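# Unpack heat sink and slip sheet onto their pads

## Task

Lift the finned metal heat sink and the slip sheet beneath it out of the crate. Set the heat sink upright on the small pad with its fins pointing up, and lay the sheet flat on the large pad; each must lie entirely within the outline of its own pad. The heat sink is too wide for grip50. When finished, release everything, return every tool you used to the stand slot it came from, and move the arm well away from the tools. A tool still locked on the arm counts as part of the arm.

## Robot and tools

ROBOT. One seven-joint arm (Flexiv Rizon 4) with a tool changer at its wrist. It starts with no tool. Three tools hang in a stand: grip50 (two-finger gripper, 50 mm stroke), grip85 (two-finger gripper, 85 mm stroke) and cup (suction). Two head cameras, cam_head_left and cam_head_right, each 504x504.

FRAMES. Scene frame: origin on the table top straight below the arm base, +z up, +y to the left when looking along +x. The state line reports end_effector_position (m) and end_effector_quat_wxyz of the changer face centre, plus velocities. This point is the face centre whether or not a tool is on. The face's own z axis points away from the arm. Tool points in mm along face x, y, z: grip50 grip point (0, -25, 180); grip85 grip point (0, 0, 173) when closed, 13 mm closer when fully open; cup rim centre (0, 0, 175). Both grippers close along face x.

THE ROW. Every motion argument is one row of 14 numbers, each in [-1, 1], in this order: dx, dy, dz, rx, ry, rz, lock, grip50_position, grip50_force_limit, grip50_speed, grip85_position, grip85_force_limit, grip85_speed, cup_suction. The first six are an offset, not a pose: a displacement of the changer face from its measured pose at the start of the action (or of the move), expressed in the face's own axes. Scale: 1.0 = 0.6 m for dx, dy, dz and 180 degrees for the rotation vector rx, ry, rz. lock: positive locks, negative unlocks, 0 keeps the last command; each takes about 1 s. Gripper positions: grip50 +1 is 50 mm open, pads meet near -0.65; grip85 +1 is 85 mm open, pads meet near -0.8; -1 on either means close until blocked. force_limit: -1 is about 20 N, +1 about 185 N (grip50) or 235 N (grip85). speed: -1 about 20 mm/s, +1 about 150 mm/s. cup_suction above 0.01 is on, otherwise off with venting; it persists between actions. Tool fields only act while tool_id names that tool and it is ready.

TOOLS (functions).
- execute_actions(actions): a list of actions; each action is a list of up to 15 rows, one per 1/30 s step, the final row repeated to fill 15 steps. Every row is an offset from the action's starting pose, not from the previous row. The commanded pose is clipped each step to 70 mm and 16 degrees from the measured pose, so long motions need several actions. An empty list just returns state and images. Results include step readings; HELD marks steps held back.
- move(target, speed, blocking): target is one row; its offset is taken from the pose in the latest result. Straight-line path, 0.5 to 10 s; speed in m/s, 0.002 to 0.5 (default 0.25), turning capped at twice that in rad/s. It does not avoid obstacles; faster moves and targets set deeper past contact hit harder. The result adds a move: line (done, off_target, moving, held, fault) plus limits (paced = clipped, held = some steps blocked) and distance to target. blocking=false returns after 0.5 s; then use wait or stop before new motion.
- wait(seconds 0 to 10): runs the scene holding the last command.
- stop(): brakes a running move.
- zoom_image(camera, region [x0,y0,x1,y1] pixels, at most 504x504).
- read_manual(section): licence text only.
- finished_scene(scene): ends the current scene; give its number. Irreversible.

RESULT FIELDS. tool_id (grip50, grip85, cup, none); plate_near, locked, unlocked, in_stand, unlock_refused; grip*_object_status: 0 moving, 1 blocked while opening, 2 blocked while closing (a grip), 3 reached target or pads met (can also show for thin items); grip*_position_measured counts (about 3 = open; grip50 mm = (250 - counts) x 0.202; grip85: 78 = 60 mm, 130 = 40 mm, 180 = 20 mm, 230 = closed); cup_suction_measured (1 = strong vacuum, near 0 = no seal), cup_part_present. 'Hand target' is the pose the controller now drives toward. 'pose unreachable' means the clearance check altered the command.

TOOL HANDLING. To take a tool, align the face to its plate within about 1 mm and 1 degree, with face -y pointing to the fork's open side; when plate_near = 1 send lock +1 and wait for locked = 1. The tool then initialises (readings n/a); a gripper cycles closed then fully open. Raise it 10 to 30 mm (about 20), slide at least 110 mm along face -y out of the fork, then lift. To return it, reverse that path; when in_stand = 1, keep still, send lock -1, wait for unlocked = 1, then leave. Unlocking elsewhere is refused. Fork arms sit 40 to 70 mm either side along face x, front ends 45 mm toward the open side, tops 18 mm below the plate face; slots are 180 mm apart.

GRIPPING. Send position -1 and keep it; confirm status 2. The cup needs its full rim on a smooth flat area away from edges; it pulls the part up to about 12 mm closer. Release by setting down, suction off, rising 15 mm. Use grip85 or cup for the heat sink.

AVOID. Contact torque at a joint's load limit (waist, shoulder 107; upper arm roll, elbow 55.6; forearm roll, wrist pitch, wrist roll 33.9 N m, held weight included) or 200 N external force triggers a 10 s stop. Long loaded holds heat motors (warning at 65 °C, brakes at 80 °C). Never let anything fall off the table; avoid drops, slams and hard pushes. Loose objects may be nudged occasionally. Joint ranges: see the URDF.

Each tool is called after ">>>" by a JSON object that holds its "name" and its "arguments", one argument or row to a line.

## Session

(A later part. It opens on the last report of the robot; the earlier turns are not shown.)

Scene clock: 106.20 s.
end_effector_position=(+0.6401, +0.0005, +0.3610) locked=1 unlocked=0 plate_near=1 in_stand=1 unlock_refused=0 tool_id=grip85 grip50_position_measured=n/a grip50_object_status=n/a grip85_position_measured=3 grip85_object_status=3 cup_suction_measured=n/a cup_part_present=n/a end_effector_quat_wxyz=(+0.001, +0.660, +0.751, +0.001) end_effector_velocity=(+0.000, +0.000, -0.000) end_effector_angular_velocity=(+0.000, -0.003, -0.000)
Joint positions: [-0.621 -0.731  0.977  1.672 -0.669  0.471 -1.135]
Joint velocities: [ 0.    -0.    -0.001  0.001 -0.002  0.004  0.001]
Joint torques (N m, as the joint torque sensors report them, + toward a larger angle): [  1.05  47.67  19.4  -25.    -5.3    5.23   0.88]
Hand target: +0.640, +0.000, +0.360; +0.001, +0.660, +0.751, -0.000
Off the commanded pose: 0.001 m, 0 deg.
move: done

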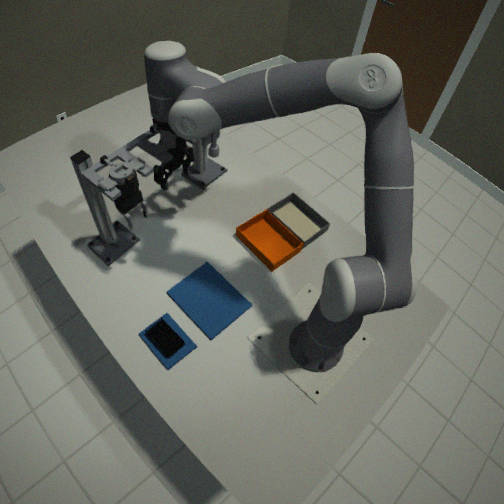

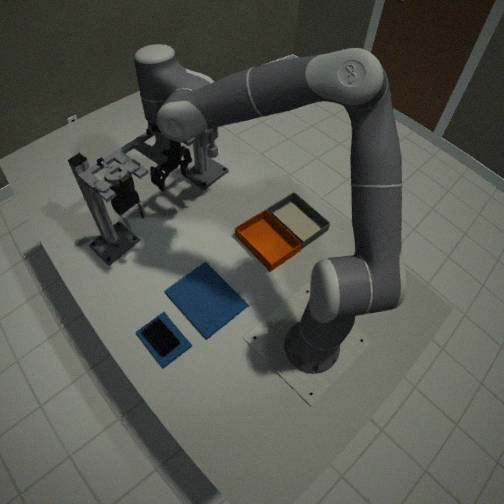

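>>> {"name": "execute_actions", "arguments": {
  "actions": [
    [[0,0,0,0,0,0,-1,0,0,0,1,0,0.5,0]],
    [[0,0,0,0,0,0,-1,0,0,0,1,0,0.5,0]],
    [[0,0,0,0,0,0,-1,0,0,0,1,0,0.5,0]]
  ]
}}

>>> {"name": "move", "arguments": {
  "target": [0,0,-0.045,0,0,0,0,0,0,0,1,0,0.5,0],
  "speed": 0.06
}}

>>> {"name": "move", "arguments": {
  "target": [-0.3,0,0,0,0,0,0,0,0,0,1,0,0.5,0],
  "speed": 0.2
}}

Scene clock: 107.87 s.
end_effector_position=(+0.6401, +0.0005, +0.3609) locked=0 unlocked=1 plate_near=1 in_stand=1 unlock_refused=0 tool_id=none grip50_position_measured=n/a grip50_object_status=n/a grip85_position_measured=n/a grip85_object_status=n/a cup_suction_measured=n/a cup_part_present=n/a end_effector_quat_wxyz=(+0.001, +0.660, +0.751, +0.001) end_effector_velocity=(-0.000, -0.000, -0.000) end_effector_angular_velocity=(-0.000, +0.000, -0.000)
Joint positions: [-0.621 -0.731  0.977  1.672 -0.669  0.471 -1.135]
Joint velocities: [-0. -0. -0.  0. -0.  0. -0.]
Joint torques (N m, as the joint torque sensors report them, + toward a larger angle): [ -0.53  46.66  19.92 -23.82  -4.26   4.45   0.26]
Hand target: +0.640, +0.001, +0.361; +0.001, +0.660, +0.751, +0.001
Off the commanded pose: 0.000 m, 0 deg.
Step readings (end_effector_position; steps 1 to 15: 1st action; 16 to 30: 2nd action; 31 to 45: 3rd action):
0: (+0.6401, +0.0006, +0.3610)
1: (+0.6400, +0.0005, +0.3608)
2: (+0.6400, +0.0005, +0.3609)
4: (+0.6400, +0.0005, +0.3609)
8: (+0.6400, +0.0005, +0.3609)
15: (+0.6401, +0.0005, +0.3609)
16: (+0.6401, +0.0005, +0.3609)
17: (+0.6401, +0.0005, +0.3609)
19: (+0.6401, +0.0005, +0.3609)
23: (+0.6401, +0.0005, +0.3609)
30: (+0.6401, +0.0005, +0.3609)
31: (+0.6401, +0.0005, +0.3609)
32: (+0.6401, +0.0005, +0.3609)
34: (+0.6401, +0.0005, +0.3609)
38: (+0.6401, +0.0005, +0.3609)
45: end_effector_position above

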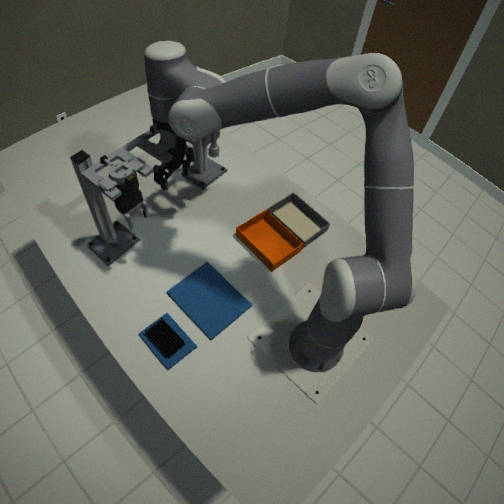

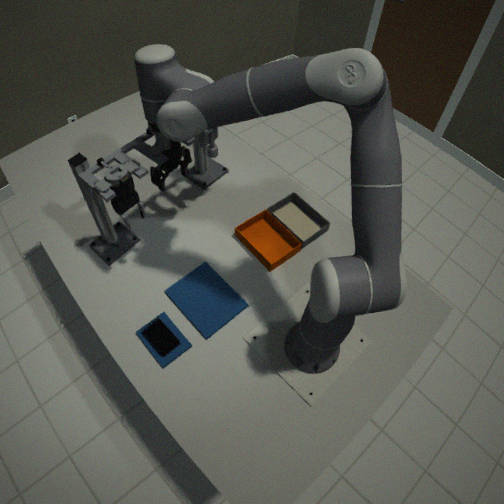

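Scene clock: 108.63 s.
end_effector_position=(+0.6401, +0.0006, +0.3877) locked=0 unlocked=1 plate_near=0 in_stand=0 unlock_refused=0 tool_id=none grip50_position_measured=n/a grip50_object_status=n/a grip85_position_measured=n/a grip85_object_status=n/a cup_suction_measured=n/a cup_part_present=n/a end_effector_quat_wxyz=(+0.001, +0.660, +0.751, +0.001) end_effector_velocity=(-0.000, +0.000, +0.001) end_effector_angular_velocity=(+0.001, +0.000, +0.000)
Joint positions: [-0.628 -0.704  1.004  1.637 -0.639  0.417 -1.153]
Joint velocities: [ 0.     0.001  0.001 -0.002  0.003 -0.003 -0.001]
Joint torques (N m, as the joint torque sensors report them, + toward a larger angle): [ -1.96  47.15  20.45 -24.83  -4.14   4.09  -0.3 ]
Hand target: +0.640, +0.001, +0.388; +0.001, +0.660, +0.751, +0.001
Off the commanded pose: 0.000 m, 0 deg.
move: done

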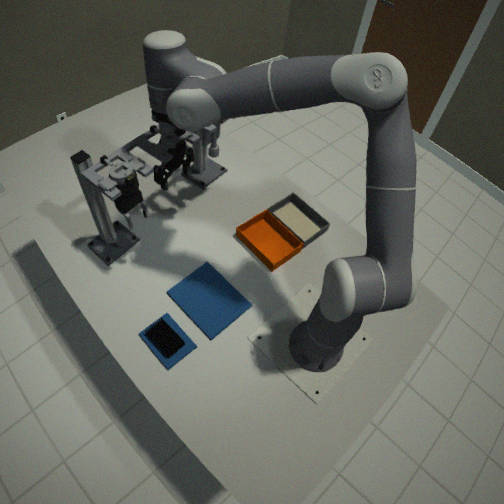

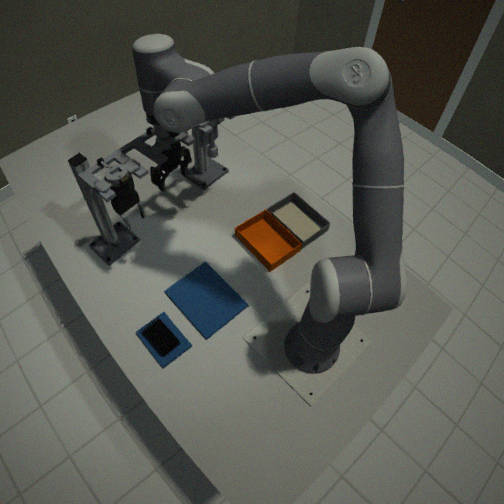

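Scene clock: 109.97 s.
end_effector_position=(+0.6630, -0.1779, +0.3881) locked=0 unlocked=1 plate_near=0 in_stand=0 unlock_refused=0 tool_id=none grip50_position_measured=n/a grip50_object_status=n/a grip85_position_measured=n/a grip85_object_status=n/a cup_suction_measured=n/a cup_part_present=n/a end_effector_quat_wxyz=(+0.002, +0.660, +0.751, +0.001) end_effector_velocity=(+0.000, -0.001, +0.000) end_effector_angular_velocity=(+0.001, +0.000, +0.001)
Joint positions: [-0.792 -0.781  0.949  1.481 -0.655  0.361 -1.44 ]
Joint velocities: [ 0.    -0.001 -0.    -0.003  0.001 -0.001 -0.003]
Joint torques (N m, as the joint torque sensors report them, + toward a larger angle): [ -1.77  51.13  18.88 -25.2   -4.8    4.11  -0.07]
Hand target: +0.663, -0.178, +0.388; +0.002, +0.660, +0.751, +0.001
Off the commanded pose: 0.000 m, 0 deg.
move: done

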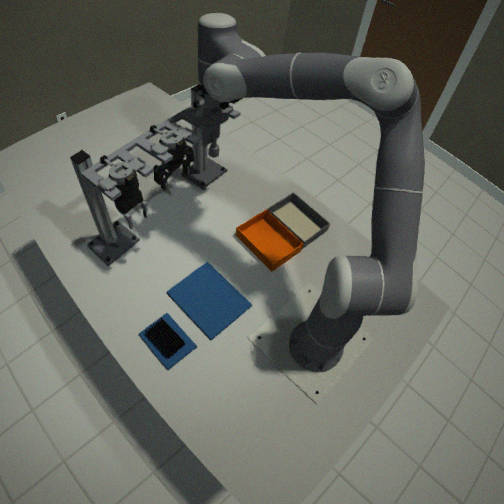

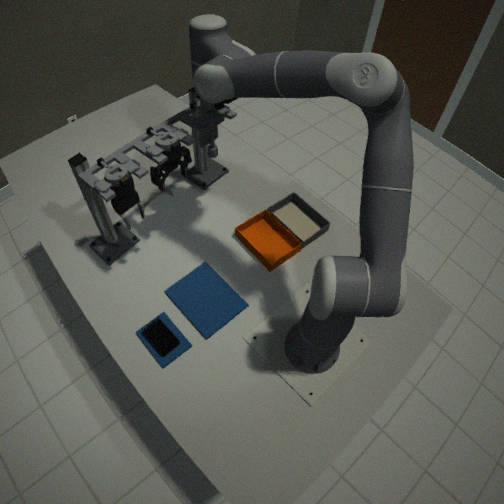

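>>> {"name": "move", "arguments": {
  "target": [0,0,0.047,0,0,0,0,0,0,0,1,0,0.5,0],
  "speed": 0.02
}}

Scene clock: 111.70 s.
end_effector_position=(+0.6631, -0.1779, +0.3606) locked=0 unlocked=1 plate_near=1 in_stand=1 unlock_refused=0 tool_id=none grip50_position_measured=n/a grip50_object_status=n/a grip85_position_measured=n/a grip85_object_status=n/a cup_suction_measured=n/a cup_part_present=n/a end_effector_quat_wxyz=(+0.002, +0.660, +0.751, +0.001) end_effector_velocity=(+0.000, -0.000, -0.000) end_effector_angular_velocity=(-0.002, -0.001, +0.001)
Joint positions: [-0.79  -0.807  0.926  1.516 -0.68   0.416 -1.424]
Joint velocities: [-0.     0.    -0.     0.001 -0.003  0.001  0.001]
Joint torques (N m, as the joint torque sensors report them, + toward a larger angle): [  0.84  48.28  17.74 -22.5   -4.59   4.97   0.82]
Hand target: +0.663, -0.178, +0.360; +0.002, +0.660, +0.751, +0.001
Off the commanded pose: 0.001 m, 0 deg.
move: done

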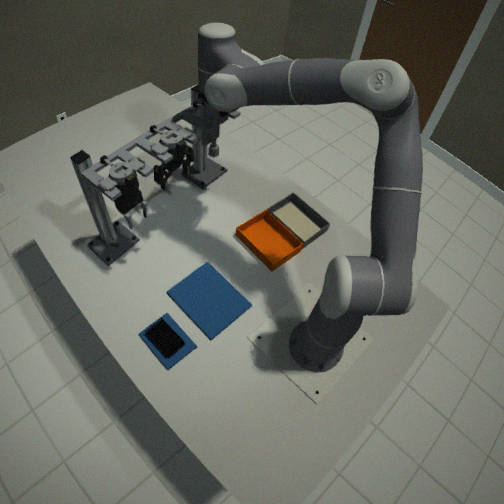

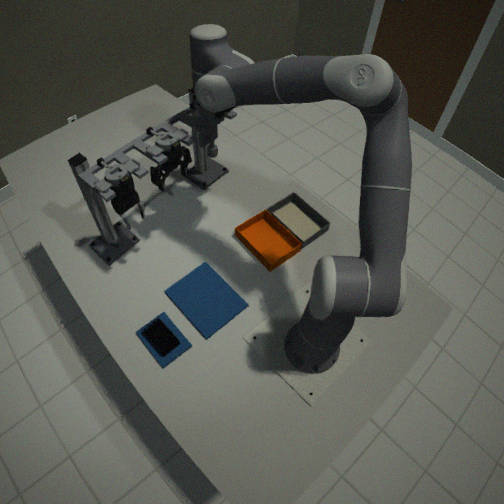

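>>> {"name": "execute_actions", "arguments": {
  "actions": [
    [[0,0,0,0,0,0,1,0,0,0,1,0,0.5,0]],
    [[0,0,0,0,0,0,1,0,0,0,1,0,0.5,0]],
    [[0,0,0,0,0,0,1,0,0,0,1,0,0.5,0]]
  ]
}}

>>> {"name": "move", "arguments": {
  "target": [0,0,-0.033,0,0,0,0,0,0,0,1,0,0.5,0],
  "speed": 0.05
}}

>>> {"name": "move", "arguments": {
  "target": [0,-0.22,0,0,0,0,0,0,0,0,1,0,0.5,0],
  "speed": 0.15
}}

>>> {"name": "move", "arguments": {
  "target": [-0.128,-0.331,0.25,0,0,0,0,0,0,0,1,0,0.5,0],
  "speed": 0.3
}}

>>> {"name": "zoom_image", "arguments": {
  "camera": "cam_head_left",
  "region": [250, 170, 340, 260]
}}

Scene clock: 113.50 s.
end_effector_position=(+0.6632, -0.1778, +0.3610) locked=1 unlocked=0 plate_near=1 in_stand=1 unlock_refused=0 tool_id=cup grip50_position_measured=n/a grip50_object_status=n/a grip85_position_measured=n/a grip85_object_status=n/a cup_suction_measured=n/a cup_part_present=n/a end_effector_quat_wxyz=(+0.002, +0.660, +0.751, +0.001) end_effector_velocity=(+0.000, -0.000, +0.000) end_effector_angular_velocity=(-0.001, +0.000, +0.000)
Joint positions: [-0.79  -0.807  0.926  1.516 -0.68   0.416 -1.424]
Joint velocities: [-0.     0.    -0.    -0.    -0.001 -0.    -0.   ]
Joint torques (N m, as the joint torque sensors report them, + toward a larger angle): [ -0.74  57.44  22.75 -26.99  -5.21   5.36   0.23]
Hand target: +0.663, -0.178, +0.361; +0.002, +0.660, +0.751, +0.001
Off the commanded pose: 0.000 m, 0 deg.
Step readings (end_effector_position; steps 1 to 15: 1st action; 16 to 30: 2nd action; 31 to 45: 3rd action):
0: (+0.6631, -0.1779, +0.3606)
1: (+0.6631, -0.1779, +0.3607)
2: (+0.6631, -0.1779, +0.3607)
4: (+0.6631, -0.1779, +0.3607)
8: (+0.6631, -0.1779, +0.3607)
15: (+0.6631, -0.1779, +0.3607)
16: (+0.6631, -0.1779, +0.3607)
17: (+0.6631, -0.1779, +0.3607)
19: (+0.6631, -0.1779, +0.3607)
23: (+0.6631, -0.1778, +0.3608)
30: (+0.6632, -0.1778, +0.3610)
31: (+0.6632, -0.1778, +0.3610)
32: (+0.6632, -0.1778, +0.3610)
34: (+0.6632, -0.1778, +0.3610)
38: (+0.6632, -0.1778, +0.3610)
45: end_effector_position above

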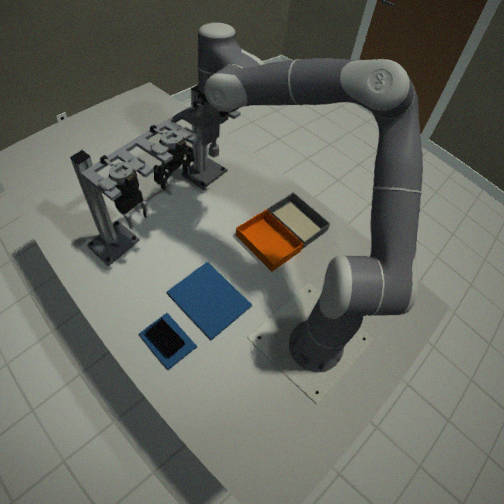

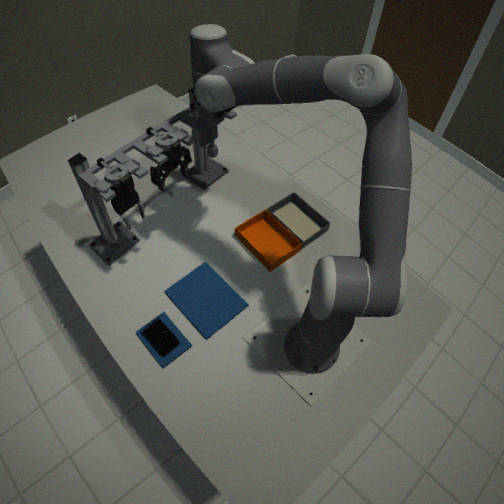

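Scene clock: 114.27 s.
end_effector_position=(+0.6632, -0.1778, +0.3806) locked=1 unlocked=0 plate_near=1 in_stand=0 unlock_refused=0 tool_id=cup grip50_position_measured=n/a grip50_object_status=n/a grip85_position_measured=n/a grip85_object_status=n/a cup_suction_measured=0.00 cup_part_present=0 end_effector_quat_wxyz=(+0.002, +0.660, +0.751, +0.001) end_effector_velocity=(-0.000, -0.000, +0.001) end_effector_angular_velocity=(+0.001, +0.000, -0.001)
Joint positions: [-0.792 -0.788  0.943  1.491 -0.662  0.378 -1.435]
Joint velocities: [-0.     0.001  0.001 -0.002  0.002 -0.002 -0.001]
Joint torques (N m, as the joint torque sensors report them, + toward a larger angle): [ -1.95  57.65  23.47 -27.83  -4.96   4.98  -0.33]
Hand target: +0.663, -0.178, +0.381; +0.002, +0.660, +0.751, +0.001
Off the commanded pose: 0.000 m, 0 deg.
move: done

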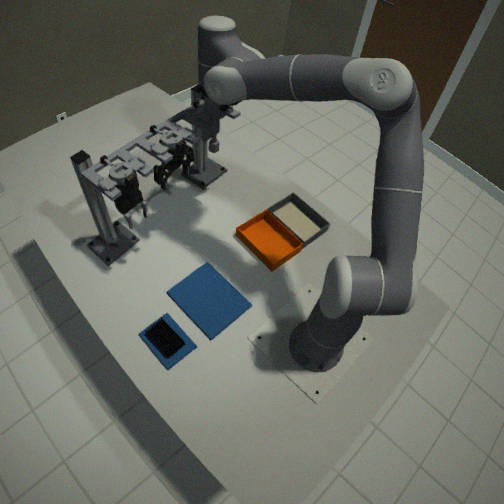

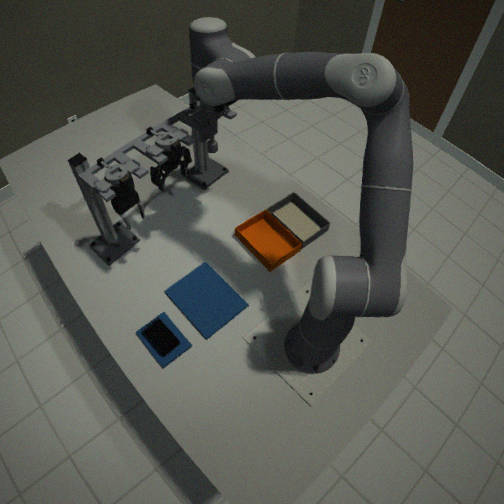

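Scene clock: 115.60 s.
end_effector_position=(+0.5324, -0.1946, +0.3805) locked=1 unlocked=0 plate_near=1 in_stand=0 unlock_refused=0 tool_id=cup grip50_position_measured=n/a grip50_object_status=n/a grip85_position_measured=n/a grip85_object_status=n/a cup_suction_measured=0.00 cup_part_present=0 end_effector_quat_wxyz=(+0.003, +0.660, +0.751, +0.001) end_effector_velocity=(-0.001, +0.000, +0.000) end_effector_angular_velocity=(-0.001, -0.000, +0.001)
Joint positions: [-1.101 -0.555  1.042  1.865 -0.553  0.535 -1.52 ]
Joint velocities: [-0.003  0.002  0.002  0.003 -0.     0.001 -0.001]
Joint torques (N m, as the joint torque sensors report them, + toward a larger angle): [ -1.15  40.23  19.37 -28.49  -4.49   5.82  -0.14]
Hand target: +0.532, -0.195, +0.381; +0.003, +0.660, +0.751, +0.002
Off the commanded pose: 0.001 m, 0 deg.
move: done

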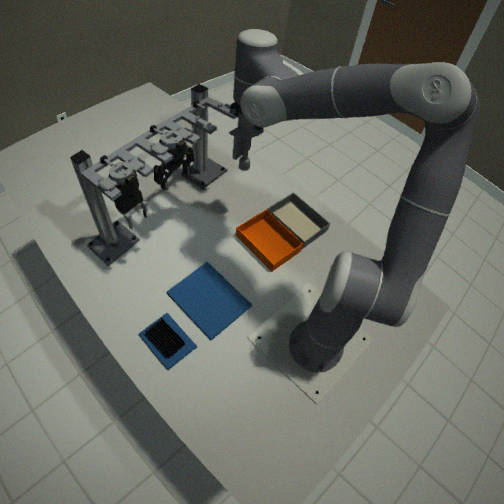

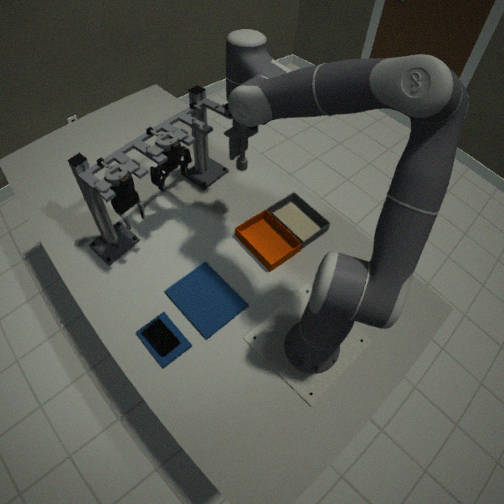

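Scene clock: 116.97 s.
end_effector_position=(+0.3459, -0.2962, +0.2302) locked=1 unlocked=0 plate_near=1 in_stand=0 unlock_refused=0 tool_id=cup grip50_position_measured=n/a grip50_object_status=n/a grip85_position_measured=n/a grip85_object_status=n/a cup_suction_measured=0.00 cup_part_present=0 end_effector_quat_wxyz=(+0.003, +0.660, +0.751, +0.001) end_effector_velocity=(-0.001, -0.001, -0.001) end_effector_angular_velocity=(-0.003, -0.002, +0.000)
Joint positions: [-1.406 -0.552  0.774  2.329 -0.789  1.042 -1.686]
Joint velocities: [ 0.001 -0.    -0.007  0.002 -0.008  0.007  0.003]
Joint torques (N m, as the joint torque sensors report them, + toward a larger angle): [  0.66  35.08  12.7  -18.79  -3.01   5.84   0.6 ]
Hand target: +0.346, -0.296, +0.230; +0.003, +0.660, +0.751, +0.001
Off the commanded pose: 0.001 m, 0 deg.
move: done

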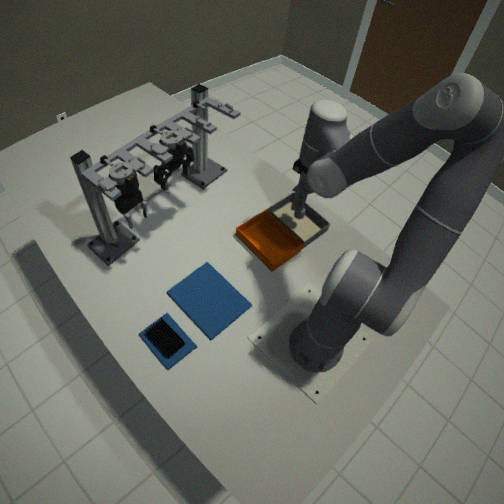

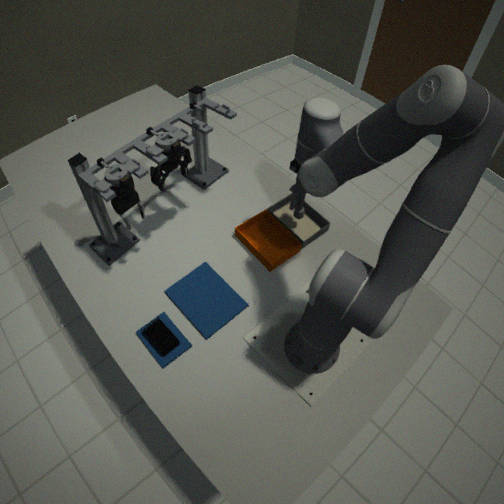

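Region (250, 170, 340, 260) of cam_head_left's 504x504 image, scaled by 5.600, with more detail than that image has.

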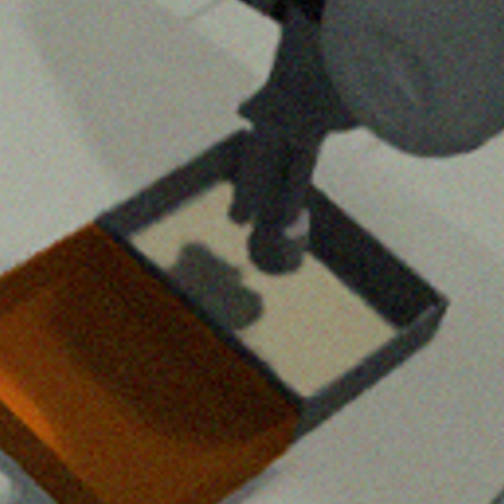

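>>> {"name": "move", "arguments": {
  "target": [-0.017,0.027,0.065,0,0,0,0,0,0,0,1,0,0.5,1],
  "speed": 0.06
}}

>>> {"name": "execute_actions", "arguments": {
  "actions": [
    [[0,0,0.006,0,0,0,0,0,0,0,1,0,0.5,1]],
    [[0,0,0.006,0,0,0,0,0,0,0,1,0,0.5,1]],
    [[0,0,0.006,0,0,0,0,0,0,0,1,0,0.5,1]]
  ]
}}

Scene clock: 118.40 s.
end_effector_position=(+0.3633, -0.3042, +0.1912) locked=1 unlocked=0 plate_near=1 in_stand=0 unlock_refused=0 tool_id=cup grip50_position_measured=n/a grip50_object_status=n/a grip85_position_measured=n/a grip85_object_status=n/a cup_suction_measured=0.00 cup_part_present=0 end_effector_quat_wxyz=(+0.002, +0.660, +0.752, +0.001) end_effector_velocity=(+0.001, -0.000, -0.001) end_effector_angular_velocity=(-0.001, -0.001, +0.001)
Joint positions: [-1.307 -0.653  0.644  2.294 -0.924  1.107 -1.59 ]
Joint velocities: [ 0.002 -0.002 -0.003 -0.001 -0.005  0.002  0.003]
Joint torques (N m, as the joint torque sensors report them, + toward a larger angle): [  0.72  39.58  14.39 -16.96  -3.     5.62   0.66]
Hand target: +0.363, -0.304, +0.191; +0.002, +0.660, +0.751, +0.001
Off the commanded pose: 0.000 m, 0 deg.
move: done

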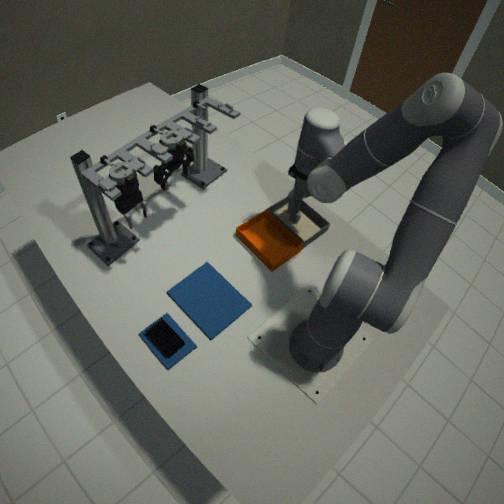

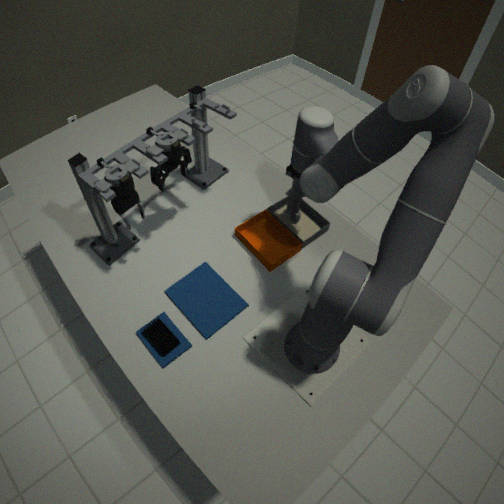

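Scene clock: 119.90 s.
end_effector_position=(+0.3632, -0.3043, +0.1806) locked=1 unlocked=0 plate_near=1 in_stand=0 unlock_refused=0 tool_id=cup grip50_position_measured=n/a grip50_object_status=n/a grip85_position_measured=n/a grip85_object_status=n/a cup_suction_measured=0.86 cup_part_present=1 end_effector_quat_wxyz=(+0.002, +0.660, +0.752, +0.001) end_effector_velocity=(+0.000, +0.000, +0.000) end_effector_angular_velocity=(-0.000, -0.000, +0.001)
Joint positions: [-1.288 -0.672  0.609  2.296 -0.962  1.132 -1.565]
Joint velocities: [-0.    -0.     0.     0.    -0.001  0.     0.   ]
Joint torques (N m, as the joint torque sensors report them, + toward a larger angle): [  0.96  40.27  13.99 -15.65  -2.77   5.89   0.89]
Hand target: +0.363, -0.304, +0.180; +0.002, +0.660, +0.752, +0.001
Off the commanded pose: 0.000 m, 0 deg.
Step readings (end_effector_position; steps 1 to 15: 1st action; 16 to 30: 2nd action; 31 to 45: 3rd action):
0: (+0.3633, -0.3042, +0.1912)
1: (+0.3632, -0.3042, +0.1910)
2: (+0.3634, -0.3043, +0.1900)
4: (+0.3632, -0.3042, +0.1884)
8: (+0.3632, -0.3042, +0.1878)
15: (+0.3632, -0.3042, +0.1876)
16: (+0.3632, -0.3042, +0.1875)
17: (+0.3633, -0.3043, +0.1865)
19: (+0.3632, -0.3042, +0.1849)
23: (+0.3632, -0.3042, +0.1842)
30: (+0.3632, -0.3043, +0.1841)
31: (+0.3632, -0.3043, +0.1839)
32: (+0.3633, -0.3044, +0.1830)
34: (+0.3631, -0.3043, +0.1813)
38: (+0.3632, -0.3043, +0.1807)
45: end_effector_position above

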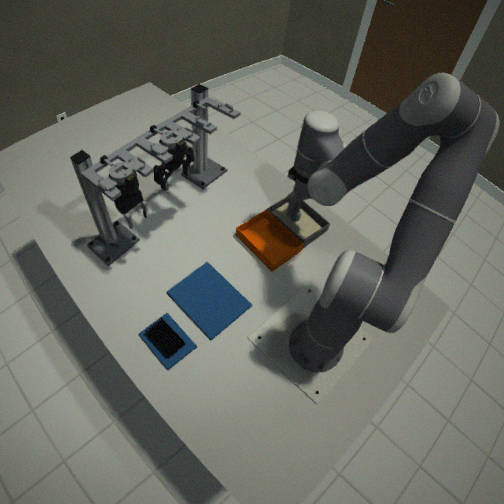

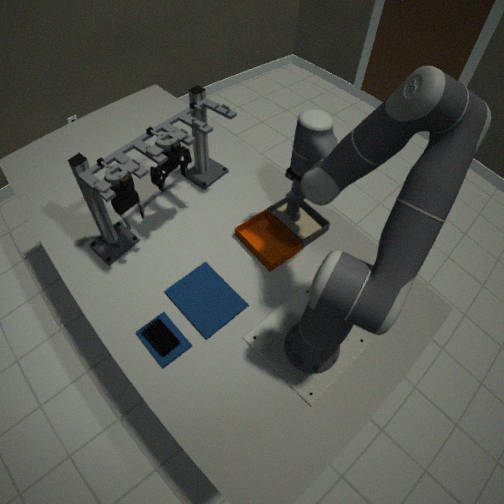

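>>> {"name": "move", "arguments": {
  "target": [0,0,-0.15,0,0,0,0,0,0,0,1,0,0.5,1],
  "speed": 0.08
}}

>>> {"name": "move", "arguments": {
  "target": [0.75,0.064,0.09,0,0,-0.05,0,0,0,0,1,0,0.5,1],
  "speed": 0.2
}}

>>> {"name": "zoom_image", "arguments": {
  "camera": "cam_head_left",
  "region": [150, 240, 270, 360]
}}

>>> {"name": "zoom_image", "arguments": {
  "camera": "cam_head_right",
  "region": [150, 240, 270, 360]
}}

Scene clock: 121.67 s.
end_effector_position=(+0.3630, -0.3044, +0.2707) locked=1 unlocked=0 plate_near=1 in_stand=0 unlock_refused=0 tool_id=cup grip50_position_measured=n/a grip50_object_status=n/a grip85_position_measured=n/a grip85_object_status=n/a cup_suction_measured=0.93 cup_part_present=1 end_effector_quat_wxyz=(+0.003, +0.660, +0.752, +0.001) end_effector_velocity=(-0.000, +0.000, +0.001) end_effector_angular_velocity=(+0.001, +0.001, +0.000)
Joint positions: [-1.445 -0.509  0.888  2.246 -0.654  0.914 -1.77 ]
Joint velocities: [-0.002  0.002  0.004 -0.002  0.006 -0.004 -0.004]
Joint torques (N m, as the joint torque sensors report them, + toward a larger angle): [ -1.22  35.    14.86 -22.81  -3.19   4.72  -0.01]
Hand target: +0.363, -0.304, +0.271; +0.002, +0.660, +0.752, +0.001
Off the commanded pose: 0.000 m, 0 deg.
move: done

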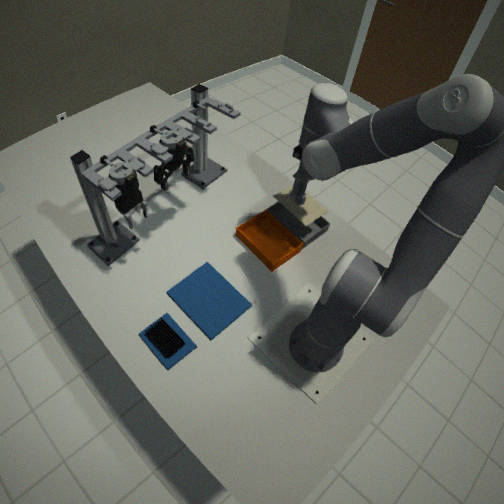

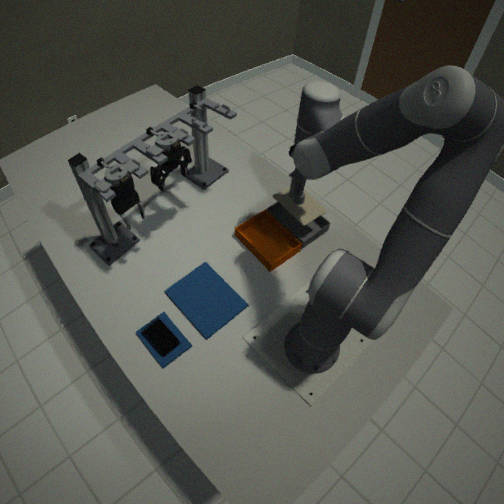

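Scene clock: 124.43 s.
end_effector_position=(+0.3432, +0.1476, +0.2155) locked=1 unlocked=0 plate_near=1 in_stand=0 unlock_refused=0 tool_id=cup grip50_position_measured=n/a grip50_object_status=n/a grip85_position_measured=n/a grip85_object_status=n/a cup_suction_measured=0.93 cup_part_present=1 end_effector_quat_wxyz=(+0.001, +0.599, +0.801, +0.001) end_effector_velocity=(+0.001, +0.001, -0.000) end_effector_angular_velocity=(+0.000, -0.003, -0.001)
Joint positions: [-0.538 -0.542  0.866  2.54  -1.096  1.115 -0.547]
Joint velocities: [ 0.005 -0.001 -0.006 -0.001 -0.009  0.003  0.008]
Joint torques (N m, as the joint torque sensors report them, + toward a larger angle): [  1.18  25.79  12.45 -14.42  -3.01   5.75   0.87]
Hand target: +0.343, +0.148, +0.215; +0.001, +0.599, +0.801, +0.001
Off the commanded pose: 0.001 m, 0 deg.
move: done

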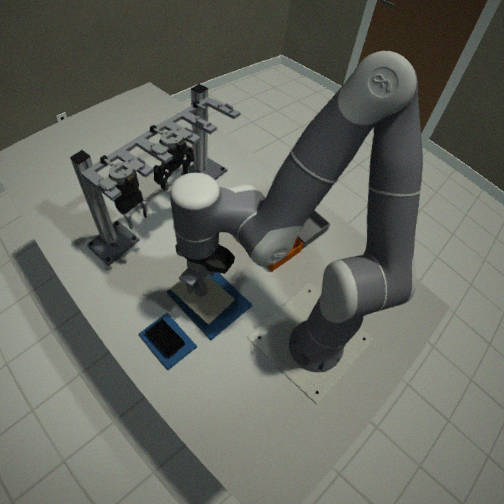

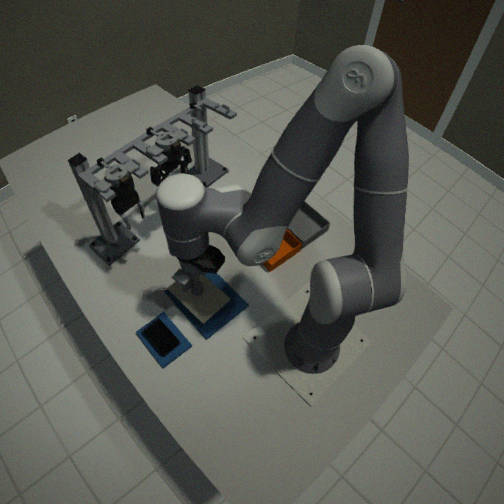

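Region (150, 240, 270, 360) of cam_head_left's 504x504 image, scaled by 4.200, with more detail than that image has.

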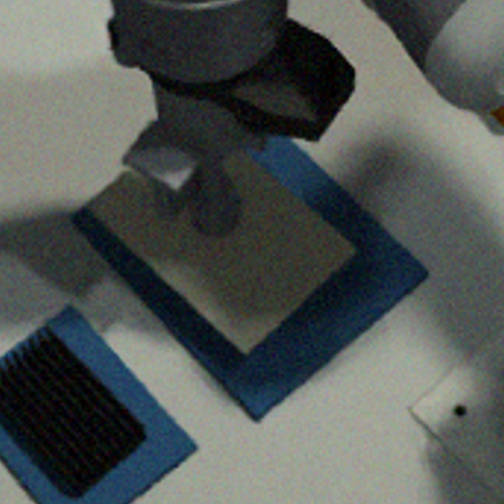

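Region (150, 240, 270, 360) of cam_head_right's 504x504 image, scaled by 4.200, with more detail than that image has.

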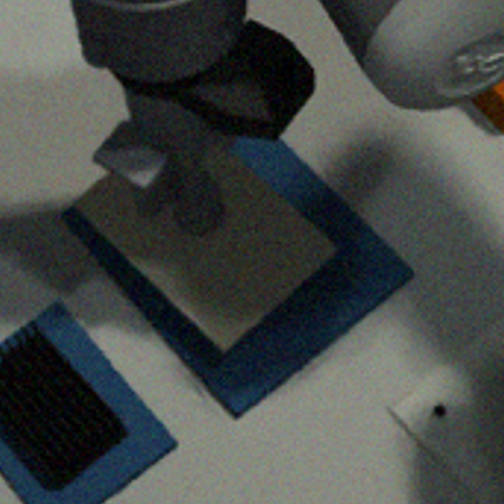

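>>> {"name": "move", "arguments": {
  "target": [-0.039,0.009,0.05,0,0,0.03,0,0,0,0,1,0,0.5,1],
  "speed": 0.06
}}

>>> {"name": "zoom_image", "arguments": {
  "camera": "cam_head_left",
  "region": [150, 240, 270, 360]
}}

Scene clock: 125.80 s.
end_effector_position=(+0.3548, +0.1265, +0.1855) locked=1 unlocked=0 plate_near=1 in_stand=0 unlock_refused=0 tool_id=cup grip50_position_measured=n/a grip50_object_status=n/a grip85_position_measured=n/a grip85_object_status=n/a cup_suction_measured=0.93 cup_part_present=1 end_effector_quat_wxyz=(+0.001, +0.635, +0.772, +0.001) end_effector_velocity=(+0.001, -0.001, -0.001) end_effector_angular_velocity=(+0.000, -0.002, -0.003)
Joint positions: [-0.491 -0.597  0.686  2.533 -1.274  1.192 -0.398]
Joint velocities: [ 0.001 -0.002 -0.008 -0.001 -0.013  0.004  0.009]
Joint torques (N m, as the joint torque sensors report them, + toward a larger angle): [  0.17  29.8   13.1  -11.38  -2.29   5.65   0.78]
Hand target: +0.355, +0.127, +0.185; +0.001, +0.636, +0.772, +0.001
Off the commanded pose: 0.000 m, 0 deg.
move: done

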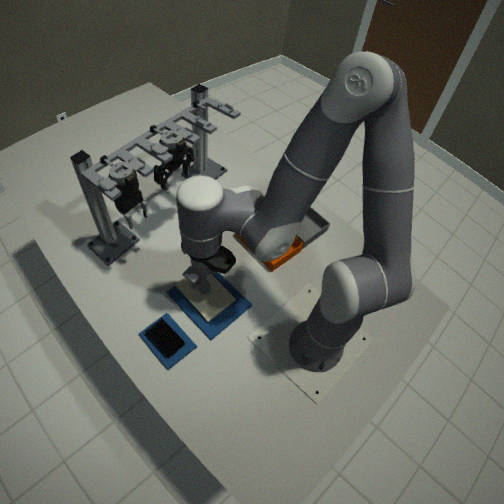

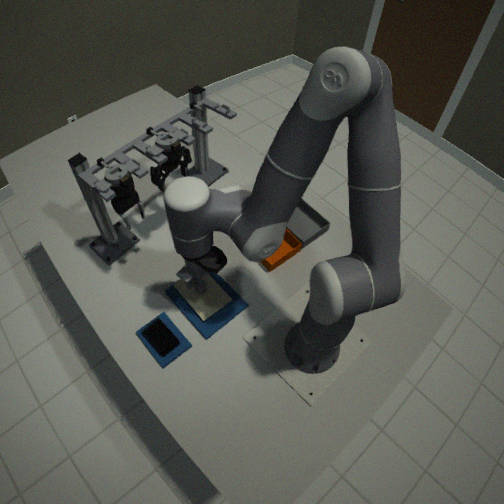

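Region (150, 240, 270, 360) of cam_head_left's 504x504 image, scaled by 4.200, with more detail than that image has.

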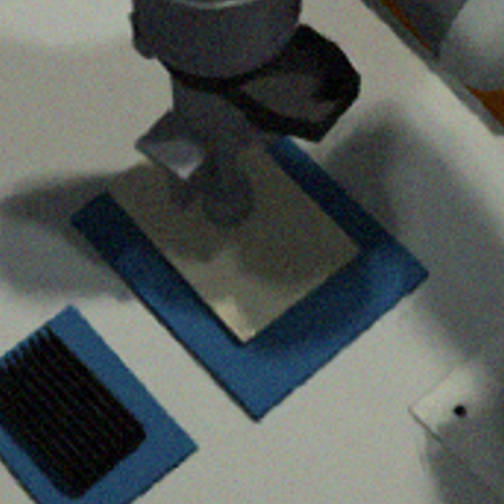

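>>> {"name": "move", "arguments": {
  "target": [0,-0.027,0.02,0,0,0,0,0,0,0,1,0,0.5,1],
  "speed": 0.03
}}

>>> {"name": "zoom_image", "arguments": {
  "camera": "cam_head_left",
  "region": [150, 240, 270, 360]
}}

Scene clock: 126.87 s.
end_effector_position=(+0.3398, +0.1235, +0.1744) locked=1 unlocked=0 plate_near=1 in_stand=0 unlock_refused=0 tool_id=cup grip50_position_measured=n/a grip50_object_status=n/a grip85_position_measured=n/a grip85_object_status=n/a cup_suction_measured=0.93 cup_part_present=1 end_effector_quat_wxyz=(+0.002, +0.635, +0.772, +0.001) end_effector_velocity=(-0.001, -0.000, -0.000) end_effector_angular_velocity=(+0.001, -0.006, +0.000)
Joint positions: [-0.476 -0.605  0.608  2.563 -1.416  1.239 -0.304]
Joint velocities: [-0.     0.001 -0.009  0.001 -0.026  0.007  0.017]
Joint torques (N m, as the joint torque sensors report them, + toward a larger angle): [ 3.28 19.88  8.65 -5.38 -1.55  4.16  0.4 ]
Hand target: +0.339, +0.123, +0.173; +0.001, +0.635, +0.772, +0.000
Off the commanded pose: 0.001 m, 0 deg.
move: done

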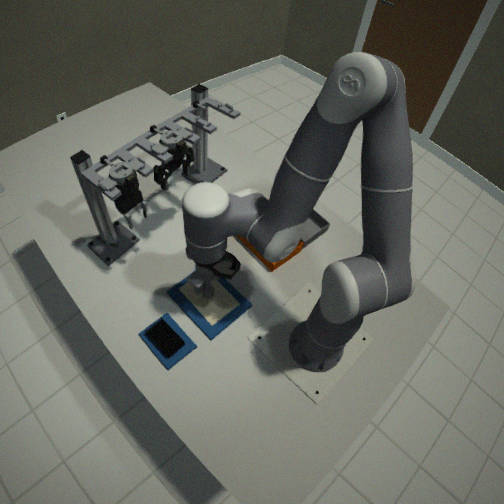

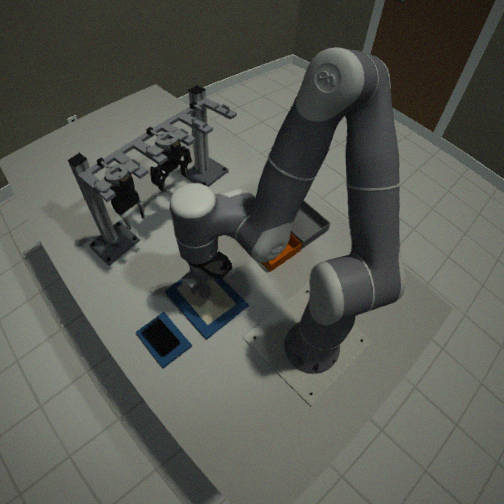

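Region (150, 240, 270, 360) of cam_head_left's 504x504 image, scaled by 4.200, with more detail than that image has.

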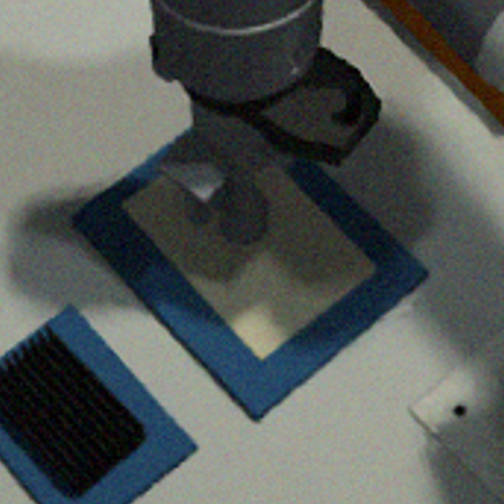

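>>> {"name": "execute_actions", "arguments": {
  "actions": [
    [[0,0,0,0,0,0,0,0,0,0,1,0,0.5,0]],
    [[0,0,0,0,0,0,0,0,0,0,1,0,0.5,0]]
  ]
}}

>>> {"name": "move", "arguments": {
  "target": [0,0,-0.05,0,0,0,0,0,0,0,1,0,0.5,0],
  "speed": 0.04
}}

>>> {"name": "move", "arguments": {
  "target": [0,0,-0.29,0,0,0,0,0,0,0,1,0,0.5,0],
  "speed": 0.3
}}

Scene clock: 128.00 s.
end_effector_position=(+0.3401, +0.1238, +0.1750) locked=1 unlocked=0 plate_near=1 in_stand=0 unlock_refused=0 tool_id=cup grip50_position_measured=n/a grip50_object_status=n/a grip85_position_measured=n/a grip85_object_status=n/a cup_suction_measured=0.00 cup_part_present=0 end_effector_quat_wxyz=(+0.002, +0.635, +0.772, +0.002) end_effector_velocity=(+0.000, -0.000, -0.000) end_effector_angular_velocity=(-0.000, -0.000, +0.000)
Joint positions: [-0.476 -0.603  0.608  2.563 -1.416  1.24  -0.304]
Joint velocities: [-0.     0.    -0.    -0.    -0.001 -0.     0.   ]
Joint torques (N m, as the joint torque sensors report them, + toward a larger angle): [ 0.4  26.96 11.93 -9.04 -1.81  4.99  0.25]
Hand target: +0.340, +0.124, +0.175; +0.002, +0.635, +0.772, +0.002
Off the commanded pose: 0.000 m, 0 deg.
Step readings (end_effector_position; steps 1 to 15: 1st action; 16 to 30: 2nd action):
0: (+0.3398, +0.1235, +0.1743)
1: (+0.3398, +0.1235, +0.1744)
2: (+0.3399, +0.1236, +0.1745)
4: (+0.3399, +0.1236, +0.1747)
8: (+0.3400, +0.1237, +0.1748)
15: (+0.3400, +0.1237, +0.1748)
16: (+0.3400, +0.1237, +0.1749)
17: (+0.3401, +0.1238, +0.1750)
19: (+0.3401, +0.1238, +0.1750)
23: (+0.3401, +0.1238, +0.1750)
30: end_effector_position above

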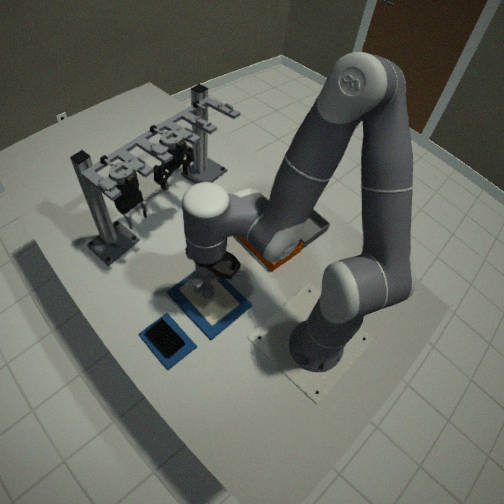

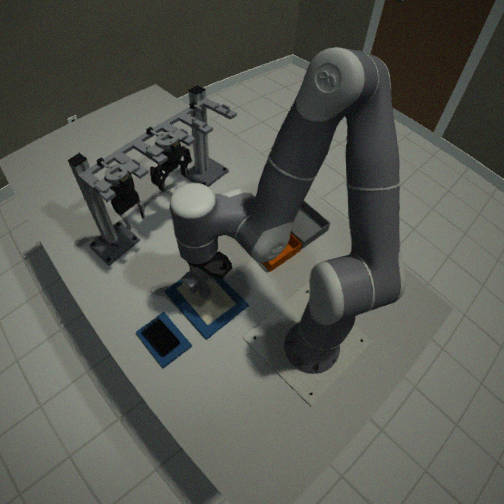

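Scene clock: 129.03 s.
end_effector_position=(+0.3400, +0.1239, +0.2050) locked=1 unlocked=0 plate_near=1 in_stand=0 unlock_refused=0 tool_id=cup grip50_position_measured=n/a grip50_object_status=n/a grip85_position_measured=n/a grip85_object_status=n/a cup_suction_measured=0.00 cup_part_present=0 end_effector_quat_wxyz=(+0.002, +0.635, +0.772, +0.003) end_effector_velocity=(-0.000, -0.000, +0.001) end_effector_angular_velocity=(-0.001, +0.003, +0.000)
Joint positions: [-0.547 -0.526  0.772  2.577 -1.171  1.184 -0.461]
Joint velocities: [-0.005  0.002  0.012 -0.001  0.018 -0.007 -0.012]
Joint torques (N m, as the joint torque sensors report them, + toward a larger angle): [ -1.85  27.59  13.12 -13.14  -2.1    4.98  -0.2 ]
Hand target: +0.340, +0.124, +0.205; +0.002, +0.635, +0.772, +0.002
Off the commanded pose: 0.000 m, 0 deg.
move: done

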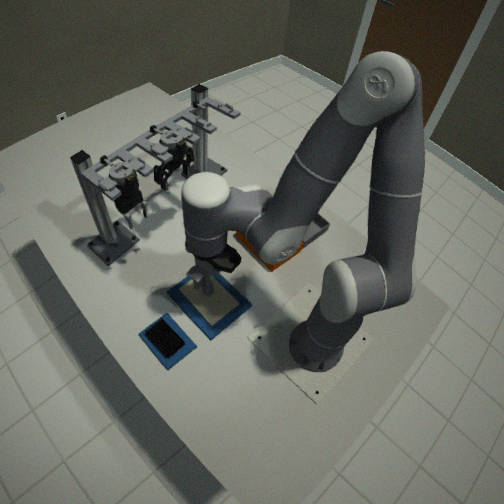

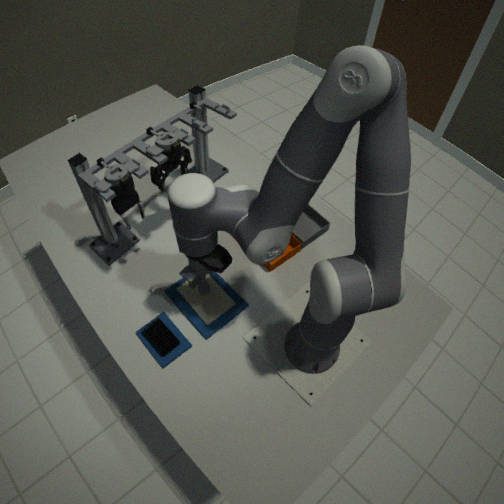

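Scene clock: 130.77 s.
end_effector_position=(+0.3393, +0.1240, +0.3795) locked=1 unlocked=0 plate_near=1 in_stand=0 unlock_refused=0 tool_id=cup grip50_position_measured=n/a grip50_object_status=n/a grip85_position_measured=n/a grip85_object_status=n/a cup_suction_measured=0.00 cup_part_present=0 end_effector_quat_wxyz=(+0.003, +0.635, +0.772, +0.002) end_effector_velocity=(-0.001, -0.001, +0.000) end_effector_angular_velocity=(+0.002, +0.001, -0.001)
Joint positions: [-0.898  0.248  1.339  2.227  0.289  0.592 -1.48 ]
Joint velocities: [ 0.006  0.006 -0.009 -0.     0.008 -0.005 -0.006]
Joint torques (N m, as the joint torque sensors report them, + toward a larger angle): [  1.38   1.36  -8.33 -28.91  -4.61   5.14  -0.06]
Hand target: +0.339, +0.124, +0.380; +0.003, +0.635, +0.772, +0.002
Off the commanded pose: 0.001 m, 0 deg.
move: done; limits=paced

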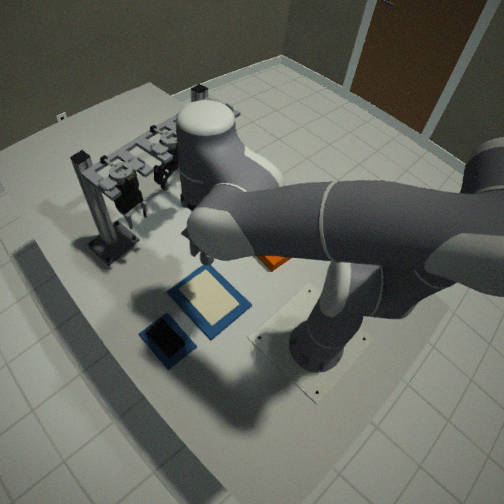

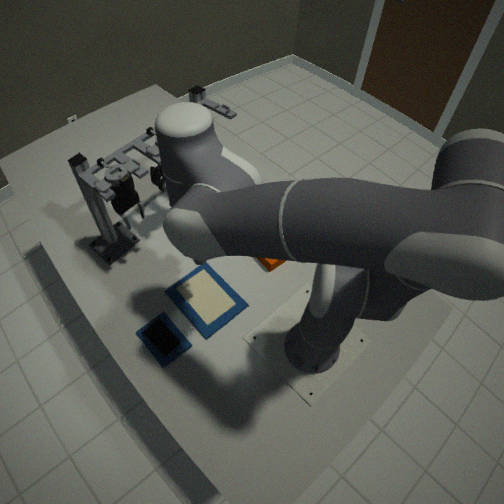

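>>> {"name": "move", "arguments": {
  "target": [-0.583,0.2133,-0.002,0.0022,0.0006,0.0206,0,0,0,0,1,0,0.5,0],
  "speed": 0.3
}}

Scene clock: 132.80 s.
end_effector_position=(+0.5316, -0.1956, +0.3822) locked=1 unlocked=0 plate_near=1 in_stand=0 unlock_refused=0 tool_id=cup grip50_position_measured=n/a grip50_object_status=n/a grip85_position_measured=n/a grip85_object_status=n/a cup_suction_measured=0.00 cup_part_present=0 end_effector_quat_wxyz=(+0.001, +0.660, +0.751, +0.001) end_effector_velocity=(+0.001, -0.001, +0.000) end_effector_angular_velocity=(-0.000, +0.000, +0.001)
Joint positions: [-1.007 -0.481  0.924  1.861 -0.445  0.555 -1.584]
Joint velocities: [ 0.001 -0.003 -0.    -0.004 -0.002 -0.002 -0.   ]
Joint torques (N m, as the joint torque sensors report them, + toward a larger angle): [  1.05  40.52  13.52 -29.38  -4.67   5.05  -0.19]
Hand target: +0.532, -0.196, +0.382; +0.001, +0.660, +0.751, +0.000
Off the commanded pose: 0.001 m, 0 deg.
move: done

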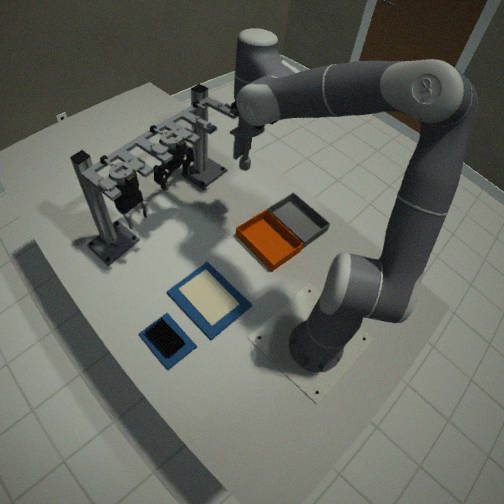

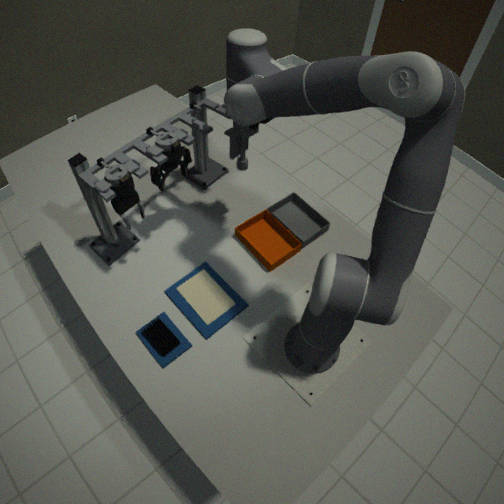

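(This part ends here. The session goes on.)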